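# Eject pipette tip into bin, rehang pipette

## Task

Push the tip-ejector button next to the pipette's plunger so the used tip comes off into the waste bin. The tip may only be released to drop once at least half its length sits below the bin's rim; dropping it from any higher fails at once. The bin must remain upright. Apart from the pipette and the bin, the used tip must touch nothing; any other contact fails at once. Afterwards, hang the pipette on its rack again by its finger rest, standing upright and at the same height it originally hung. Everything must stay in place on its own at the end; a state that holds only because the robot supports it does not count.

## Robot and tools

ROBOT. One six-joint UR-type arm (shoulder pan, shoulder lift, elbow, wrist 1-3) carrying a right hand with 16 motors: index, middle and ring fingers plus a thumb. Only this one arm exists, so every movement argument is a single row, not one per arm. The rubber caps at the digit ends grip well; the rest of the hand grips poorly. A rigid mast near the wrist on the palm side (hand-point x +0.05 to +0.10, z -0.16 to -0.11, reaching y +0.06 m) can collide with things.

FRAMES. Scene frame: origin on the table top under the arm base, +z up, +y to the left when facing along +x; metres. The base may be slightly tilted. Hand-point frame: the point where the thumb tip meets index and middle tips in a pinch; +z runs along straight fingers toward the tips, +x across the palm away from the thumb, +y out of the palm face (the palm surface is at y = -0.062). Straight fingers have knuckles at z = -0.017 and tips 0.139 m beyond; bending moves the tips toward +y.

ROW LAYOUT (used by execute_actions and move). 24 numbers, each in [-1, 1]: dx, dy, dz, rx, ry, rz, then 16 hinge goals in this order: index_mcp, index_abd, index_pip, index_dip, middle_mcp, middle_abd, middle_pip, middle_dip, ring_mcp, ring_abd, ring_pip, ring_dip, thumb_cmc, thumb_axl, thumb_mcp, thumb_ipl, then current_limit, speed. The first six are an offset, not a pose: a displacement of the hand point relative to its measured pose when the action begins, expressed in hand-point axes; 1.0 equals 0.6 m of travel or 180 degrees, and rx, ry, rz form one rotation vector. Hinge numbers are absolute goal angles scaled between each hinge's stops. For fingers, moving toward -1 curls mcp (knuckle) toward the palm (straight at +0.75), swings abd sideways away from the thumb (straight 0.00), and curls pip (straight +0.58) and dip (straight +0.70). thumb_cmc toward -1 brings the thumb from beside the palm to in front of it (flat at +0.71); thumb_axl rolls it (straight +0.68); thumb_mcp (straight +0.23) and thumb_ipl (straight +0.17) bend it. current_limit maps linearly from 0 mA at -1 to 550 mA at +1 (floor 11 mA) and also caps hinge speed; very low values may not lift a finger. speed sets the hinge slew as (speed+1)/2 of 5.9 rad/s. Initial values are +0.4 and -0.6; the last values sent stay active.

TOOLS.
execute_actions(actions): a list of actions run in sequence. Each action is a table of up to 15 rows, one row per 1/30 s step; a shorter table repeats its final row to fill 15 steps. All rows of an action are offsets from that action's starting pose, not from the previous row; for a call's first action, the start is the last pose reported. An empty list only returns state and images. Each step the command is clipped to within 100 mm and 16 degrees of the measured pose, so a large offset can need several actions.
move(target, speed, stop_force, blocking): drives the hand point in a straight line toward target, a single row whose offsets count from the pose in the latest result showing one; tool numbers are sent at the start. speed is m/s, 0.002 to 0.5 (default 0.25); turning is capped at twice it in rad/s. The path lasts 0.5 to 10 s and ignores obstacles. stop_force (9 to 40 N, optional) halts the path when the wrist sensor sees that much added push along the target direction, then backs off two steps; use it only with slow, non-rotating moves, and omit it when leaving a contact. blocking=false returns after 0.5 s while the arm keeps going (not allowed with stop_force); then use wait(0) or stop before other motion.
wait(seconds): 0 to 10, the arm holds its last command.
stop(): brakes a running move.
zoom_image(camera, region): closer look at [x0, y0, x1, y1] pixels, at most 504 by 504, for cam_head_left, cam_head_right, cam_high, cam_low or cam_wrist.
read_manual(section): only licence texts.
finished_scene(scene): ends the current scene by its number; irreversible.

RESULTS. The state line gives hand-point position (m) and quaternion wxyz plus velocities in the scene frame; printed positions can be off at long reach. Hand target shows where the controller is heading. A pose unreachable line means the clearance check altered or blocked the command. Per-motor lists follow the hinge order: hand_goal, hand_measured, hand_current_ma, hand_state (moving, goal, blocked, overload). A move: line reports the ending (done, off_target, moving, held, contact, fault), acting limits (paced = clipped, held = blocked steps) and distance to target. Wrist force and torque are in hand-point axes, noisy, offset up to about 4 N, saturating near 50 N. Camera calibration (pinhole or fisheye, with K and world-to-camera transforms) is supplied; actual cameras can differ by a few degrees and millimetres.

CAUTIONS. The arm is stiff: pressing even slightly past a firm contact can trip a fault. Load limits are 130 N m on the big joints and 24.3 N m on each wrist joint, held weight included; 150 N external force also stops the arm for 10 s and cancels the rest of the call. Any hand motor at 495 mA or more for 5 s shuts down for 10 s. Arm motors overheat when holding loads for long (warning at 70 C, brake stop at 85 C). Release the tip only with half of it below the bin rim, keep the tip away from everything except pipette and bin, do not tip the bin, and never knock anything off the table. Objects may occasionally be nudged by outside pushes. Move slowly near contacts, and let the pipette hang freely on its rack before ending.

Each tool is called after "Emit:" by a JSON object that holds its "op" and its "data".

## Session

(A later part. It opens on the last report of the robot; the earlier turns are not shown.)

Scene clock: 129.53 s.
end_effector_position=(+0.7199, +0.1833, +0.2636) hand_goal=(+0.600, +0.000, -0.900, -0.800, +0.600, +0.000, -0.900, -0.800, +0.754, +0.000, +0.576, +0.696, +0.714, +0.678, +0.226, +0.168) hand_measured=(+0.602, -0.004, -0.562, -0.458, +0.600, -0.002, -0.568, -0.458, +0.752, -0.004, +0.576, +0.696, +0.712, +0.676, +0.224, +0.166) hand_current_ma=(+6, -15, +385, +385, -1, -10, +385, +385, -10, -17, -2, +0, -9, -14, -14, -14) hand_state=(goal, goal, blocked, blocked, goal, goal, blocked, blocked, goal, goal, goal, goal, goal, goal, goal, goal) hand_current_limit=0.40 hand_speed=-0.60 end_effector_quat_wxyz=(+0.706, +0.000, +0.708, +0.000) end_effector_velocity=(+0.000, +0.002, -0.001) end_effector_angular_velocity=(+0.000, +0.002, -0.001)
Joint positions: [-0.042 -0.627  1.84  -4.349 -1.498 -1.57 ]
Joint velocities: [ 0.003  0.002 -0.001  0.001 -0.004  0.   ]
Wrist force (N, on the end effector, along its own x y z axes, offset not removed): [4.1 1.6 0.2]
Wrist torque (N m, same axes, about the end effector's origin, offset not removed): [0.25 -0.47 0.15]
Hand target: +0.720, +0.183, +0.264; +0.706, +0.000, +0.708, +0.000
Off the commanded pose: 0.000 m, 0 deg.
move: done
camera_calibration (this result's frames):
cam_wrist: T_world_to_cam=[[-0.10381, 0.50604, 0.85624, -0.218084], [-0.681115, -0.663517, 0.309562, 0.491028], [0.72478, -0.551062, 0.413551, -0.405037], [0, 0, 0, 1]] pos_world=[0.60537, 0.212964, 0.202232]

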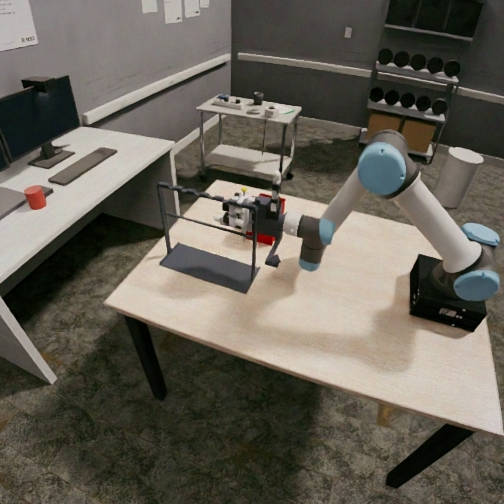

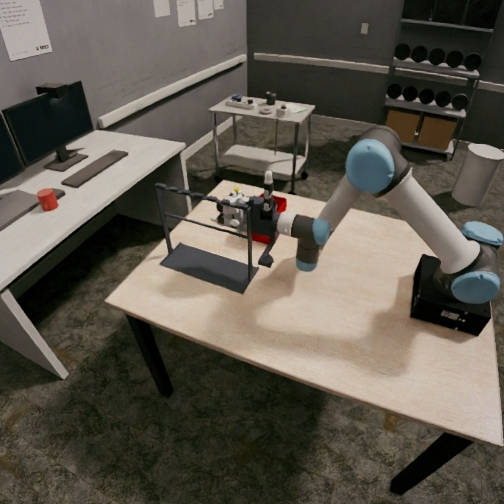

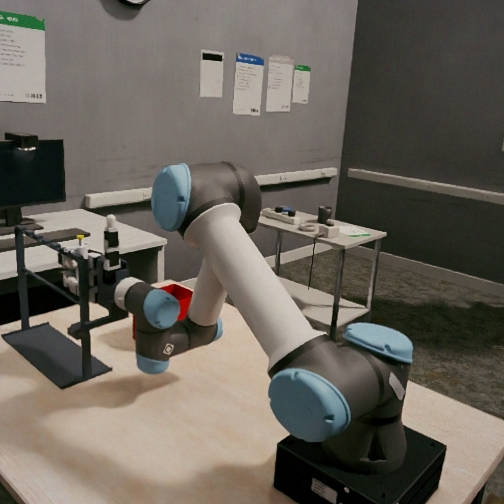

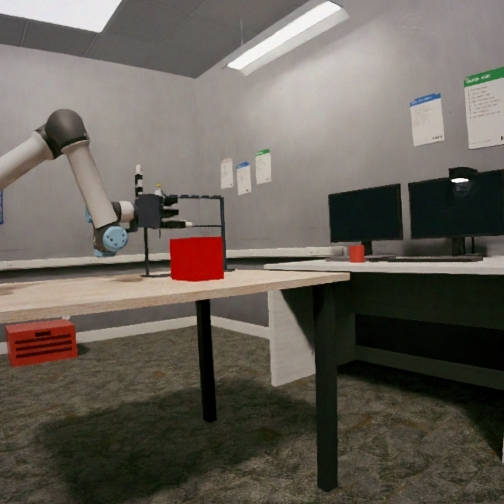

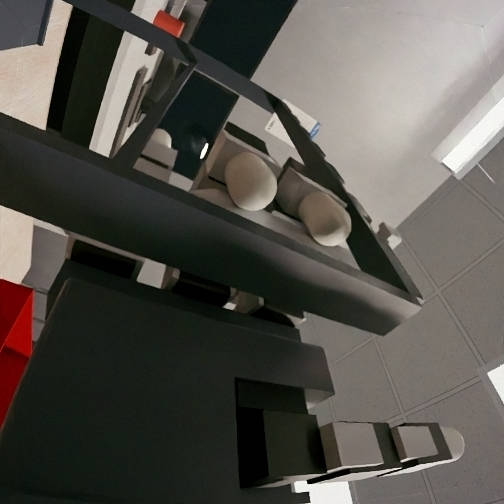

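Emit:
{"op": "move", "data": {"target": [0.018,0,0,0,0,0,0.6,0,-0.9,-0.8,0.6,0,-0.9,-0.8,0.754,0,0.576,0.696,0.714,0.678,0.226,0.168,0.4,-0.6], "speed": 0.02}}

Emit:
{"op": "move", "data": {"target": [0,0,0,0,0,0,0.754,0,0.576,0.696,0.754,0,0.576,0.696,0.754,0,0.576,0.696,0.714,0.678,0.226,0.168,0.4,-0.6]}}

Emit:
{"op": "move", "data": {"target": [0,-0.15,0,0,0,0,0.754,0,0.576,0.696,0.754,0,0.576,0.696,0.754,0,0.576,0.696,0.714,0.678,0.226,0.168,0.4,-0.6], "speed": 0.05}}

Emit:
{"op": "zoom_image", "data": {"camera": "cam_head_left", "region": [190, 160, 320, 270]}}

Emit:
{"op": "zoom_image", "data": {"camera": "cam_high", "region": [40, 200, 200, 330]}}

Scene clock: 132.60 s.
end_effector_position=(+0.7199, +0.1833, +0.2529) hand_goal=(+0.600, +0.000, -0.900, -0.800, +0.600, +0.000, -0.900, -0.800, +0.754, +0.000, +0.576, +0.696, +0.714, +0.678, +0.226, +0.168) hand_measured=(+0.602, -0.004, -0.562, -0.458, +0.600, -0.002, -0.568, -0.458, +0.752, -0.004, +0.576, +0.696, +0.712, +0.676, +0.224, +0.166) hand_current_ma=(+6, -15, +385, +385, -1, -10, +385, +385, -10, -17, -2, +0, -9, -14, -14, -14) hand_state=(goal, goal, blocked, blocked, goal, goal, blocked, blocked, goal, goal, goal, goal, goal, goal, goal, goal) hand_current_limit=0.40 hand_speed=-0.60 end_effector_quat_wxyz=(+0.706, +0.000, +0.708, +0.000) end_effector_velocity=(-0.000, +0.001, -0.001) end_effector_angular_velocity=(-0.000, -0.001, +0.002)
Joint positions: [-0.042 -0.603  1.832 -4.366 -1.498 -1.57 ]
Joint velocities: [ 0.001  0.002 -0.001 -0.002  0.    -0.   ]
Wrist force (N, on the end effector, along its own x y z axes, offset not removed): [6.1 -1.8 0.9]
Wrist torque (N m, same axes, about the end effector's origin, offset not removed): [-0.26 -0.97 0.23]
Hand target: +0.720, +0.183, +0.253; +0.706, +0.000, +0.708, +0.000
Off the commanded pose: 0.000 m, 0 deg.
move: done
camera_calibration (this result's frames):
cam_wrist: T_world_to_cam=[[-0.103801, 0.506037, 0.856243, -0.20896], [-0.681109, -0.663519, 0.309568, 0.494292], [0.724787, -0.551061, 0.41354, -0.400602], [0, 0, 0, 1]] pos_world=[0.605328, 0.212958, 0.191569]

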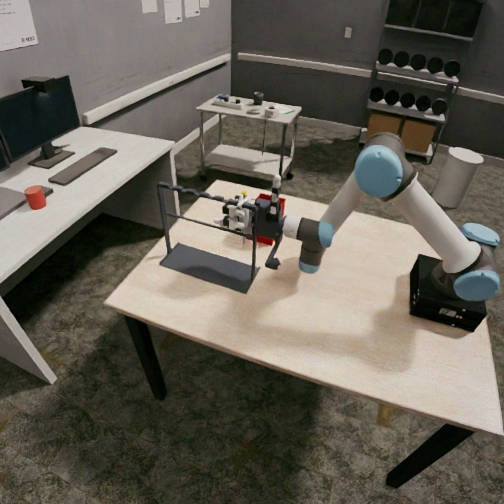

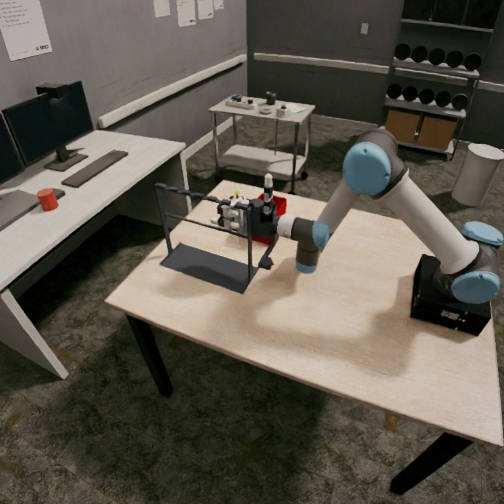

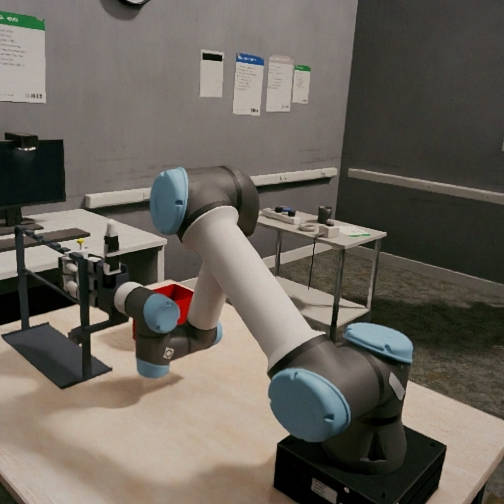

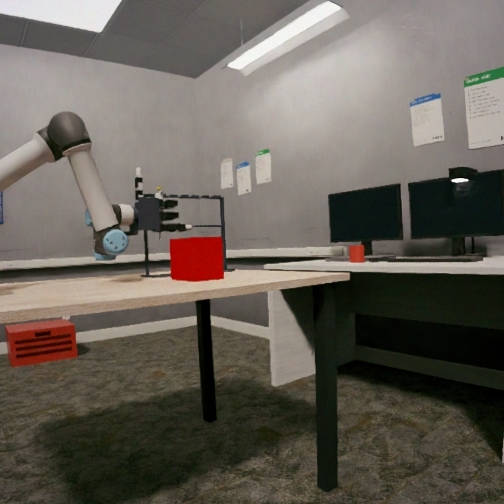

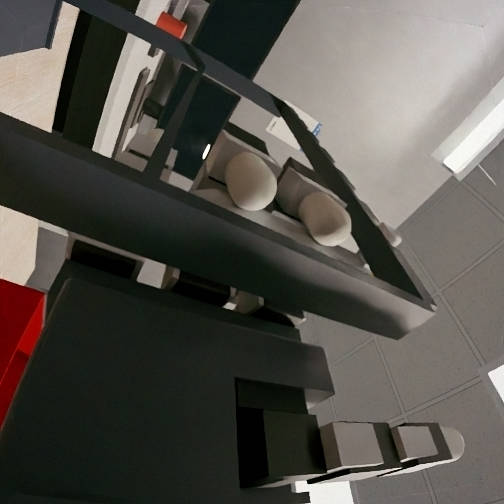

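Scene clock: 134.13 s.
end_effector_position=(+0.7199, +0.1833, +0.2530) hand_goal=(+0.754, +0.000, +0.576, +0.696, +0.754, +0.000, +0.576, +0.696, +0.754, +0.000, +0.576, +0.696, +0.714, +0.678, +0.226, +0.168) hand_measured=(+0.752, -0.004, +0.574, +0.694, +0.752, -0.002, +0.574, +0.692, +0.752, -0.004, +0.576, +0.696, +0.712, +0.676, +0.224, +0.166) hand_current_ma=(-13, -15, -14, -14, -12, -12, -14, -16, -10, -17, -2, +0, -9, -14, -14, -14) hand_state=(goal, goal, goal, goal, goal, goal, goal, goal, goal, goal, goal, goal, goal, goal, goal, goal) hand_current_limit=0.40 hand_speed=-0.60 end_effector_quat_wxyz=(+0.706, +0.000, +0.708, +0.000) end_effector_velocity=(-0.000, +0.000, -0.000) end_effector_angular_velocity=(+0.000, +0.001, +0.000)
Joint positions: [-0.042 -0.603  1.832 -4.366 -1.498 -1.57 ]
Joint velocities: [ 0.  0.  0. -0.  0.  0.]
Wrist force (N, on the end effector, along its own x y z axes, offset not removed): [3.0 -1.0 1.3]
Wrist torque (N m, same axes, about the end effector's origin, offset not removed): [-0.15 -0.60 0.20]
Hand target: +0.720, +0.183, +0.253; +0.706, +0.000, +0.708, +0.000
Off the commanded pose: 0.000 m, 0 deg.
move: done
camera_calibration (this result's frames):
cam_wrist: T_world_to_cam=[[-0.103841, 0.506038, 0.856237, -0.208941], [-0.681113, -0.663527, 0.309543, 0.494305], [0.724777, -0.551051, 0.413571, -0.400618], [0, 0, 0, 1]] pos_world=[0.60534, 0.212957, 0.191578]

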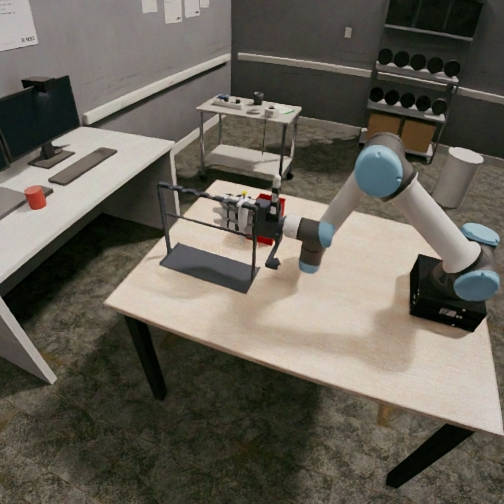

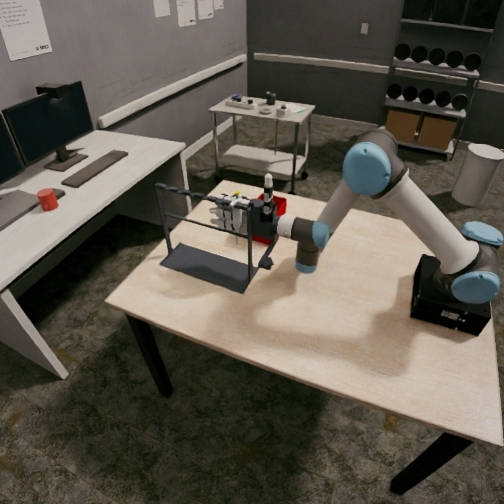

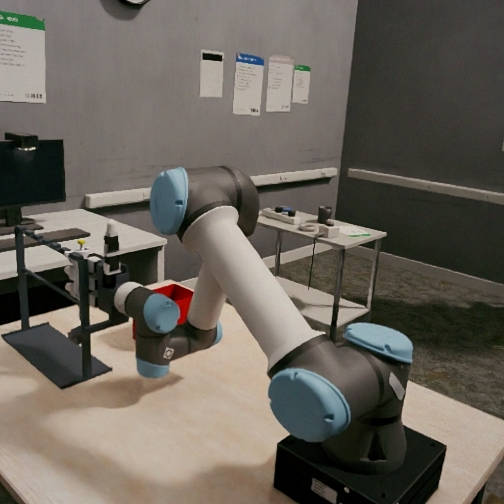

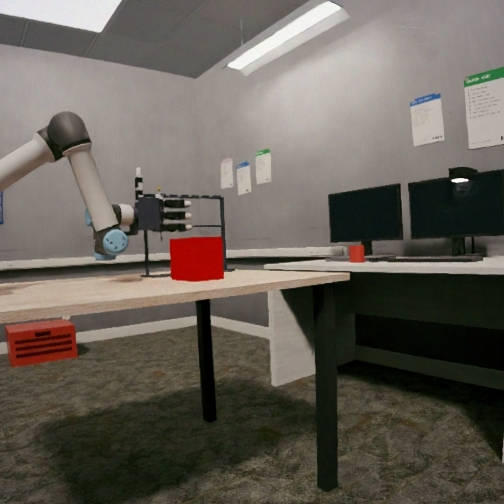

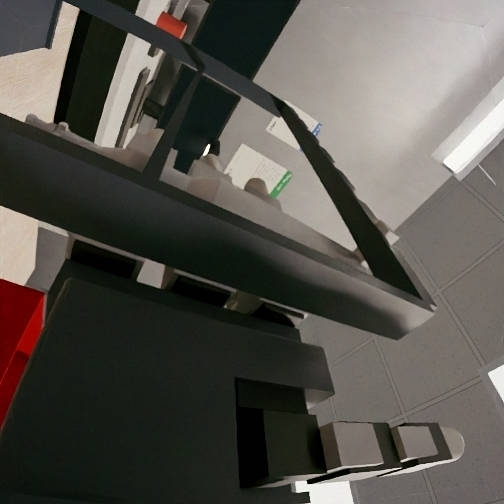

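Scene clock: 136.30 s.
end_effector_position=(+0.7199, +0.0934, +0.2531) hand_goal=(+0.754, +0.000, +0.576, +0.696, +0.754, +0.000, +0.576, +0.696, +0.754, +0.000, +0.576, +0.696, +0.714, +0.678, +0.226, +0.168) hand_measured=(+0.752, -0.004, +0.574, +0.694, +0.752, -0.002, +0.574, +0.692, +0.752, -0.004, +0.576, +0.696, +0.712, +0.676, +0.224, +0.166) hand_current_ma=(-13, -15, -14, -14, -12, -12, -14, -16, -10, -17, -2, +0, -9, -14, -14, -14) hand_state=(goal, goal, goal, goal, goal, goal, goal, goal, goal, goal, goal, goal, goal, goal, goal, goal) hand_current_limit=0.40 hand_speed=-0.60 end_effector_quat_wxyz=(+0.706, +0.000, +0.708, +0.000) end_effector_velocity=(-0.000, -0.001, -0.000) end_effector_angular_velocity=(-0.001, -0.000, -0.001)
Joint positions: [-0.228 -0.611  1.861 -4.387 -1.312 -1.571]
Joint velocities: [-0.003  0.     0.    -0.001  0.002 -0.001]
Wrist force (N, on the end effector, along its own x y z axes, offset not removed): [0.6 -0.3 0.8]
Wrist torque (N m, same axes, about the end effector's origin, offset not removed): [-0.06 -0.22 0.04]
Hand target: +0.720, +0.093, +0.253; +0.706, +0.000, +0.708, +0.000
Off the commanded pose: 0.000 m, 0 deg.
move: done
camera_calibration (this result's frames):
cam_wrist: T_world_to_cam=[[-0.103857, 0.505916, 0.856307, -0.163493], [-0.681127, -0.663565, 0.309431, 0.434637], [0.724762, -0.551118, 0.413509, -0.450243], [0, 0, 0, 1]] pos_world=[0.605382, 0.122987, 0.19169]

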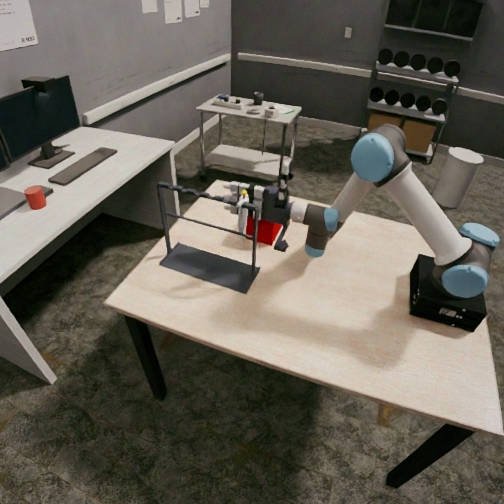

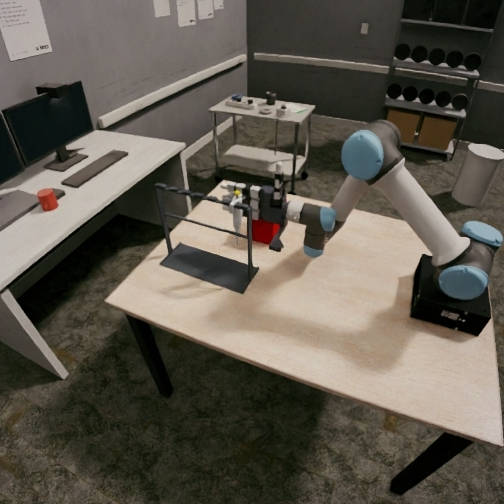

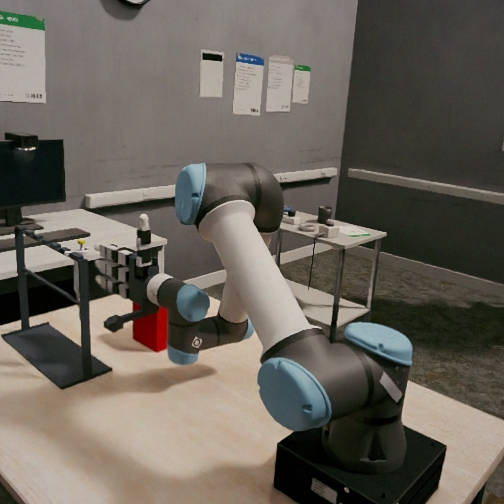

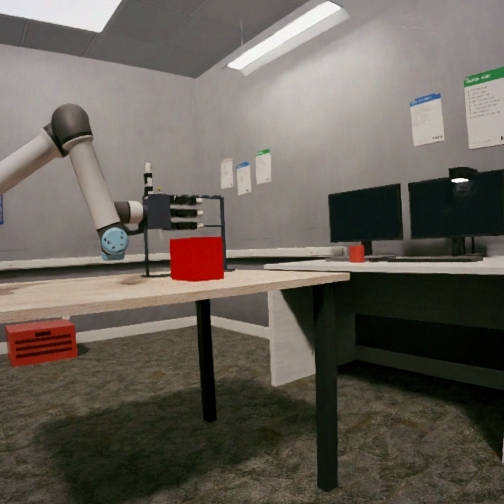

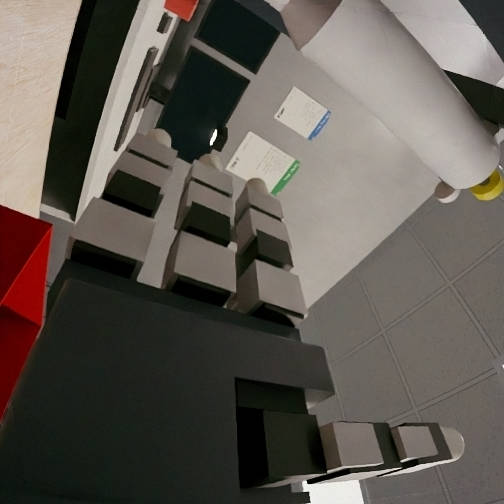

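Region (190, 160, 320, 270) of cam_head_left's 504x504 image, scaled by 3.877, with more detail than that image has; it fills the top 426 rows of this view, and the rest is white.

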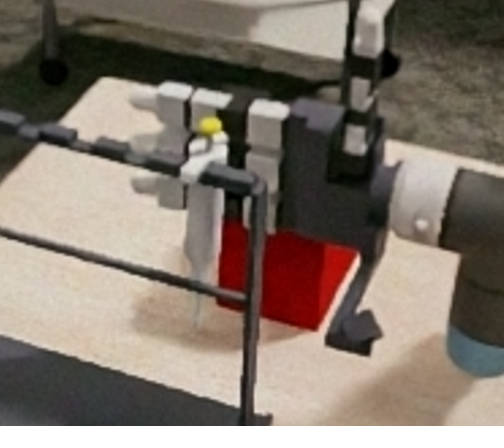

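Region (40, 200, 200, 330) of cam_high's 504x504 image, scaled by 3.150, with more detail than that image has; it fills the top 410 rows of this view, and the rest is white.

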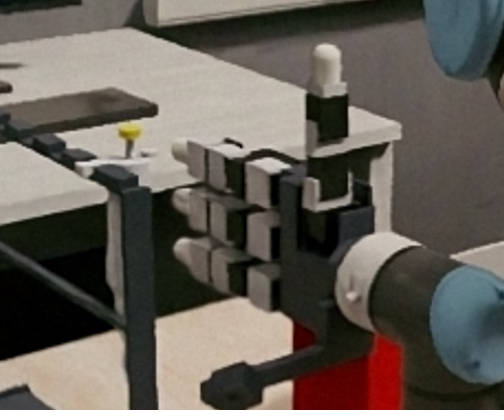

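Emit:
{"op": "finished_scene", "data": {"scene": 1}}

The scene is finished: the task was done.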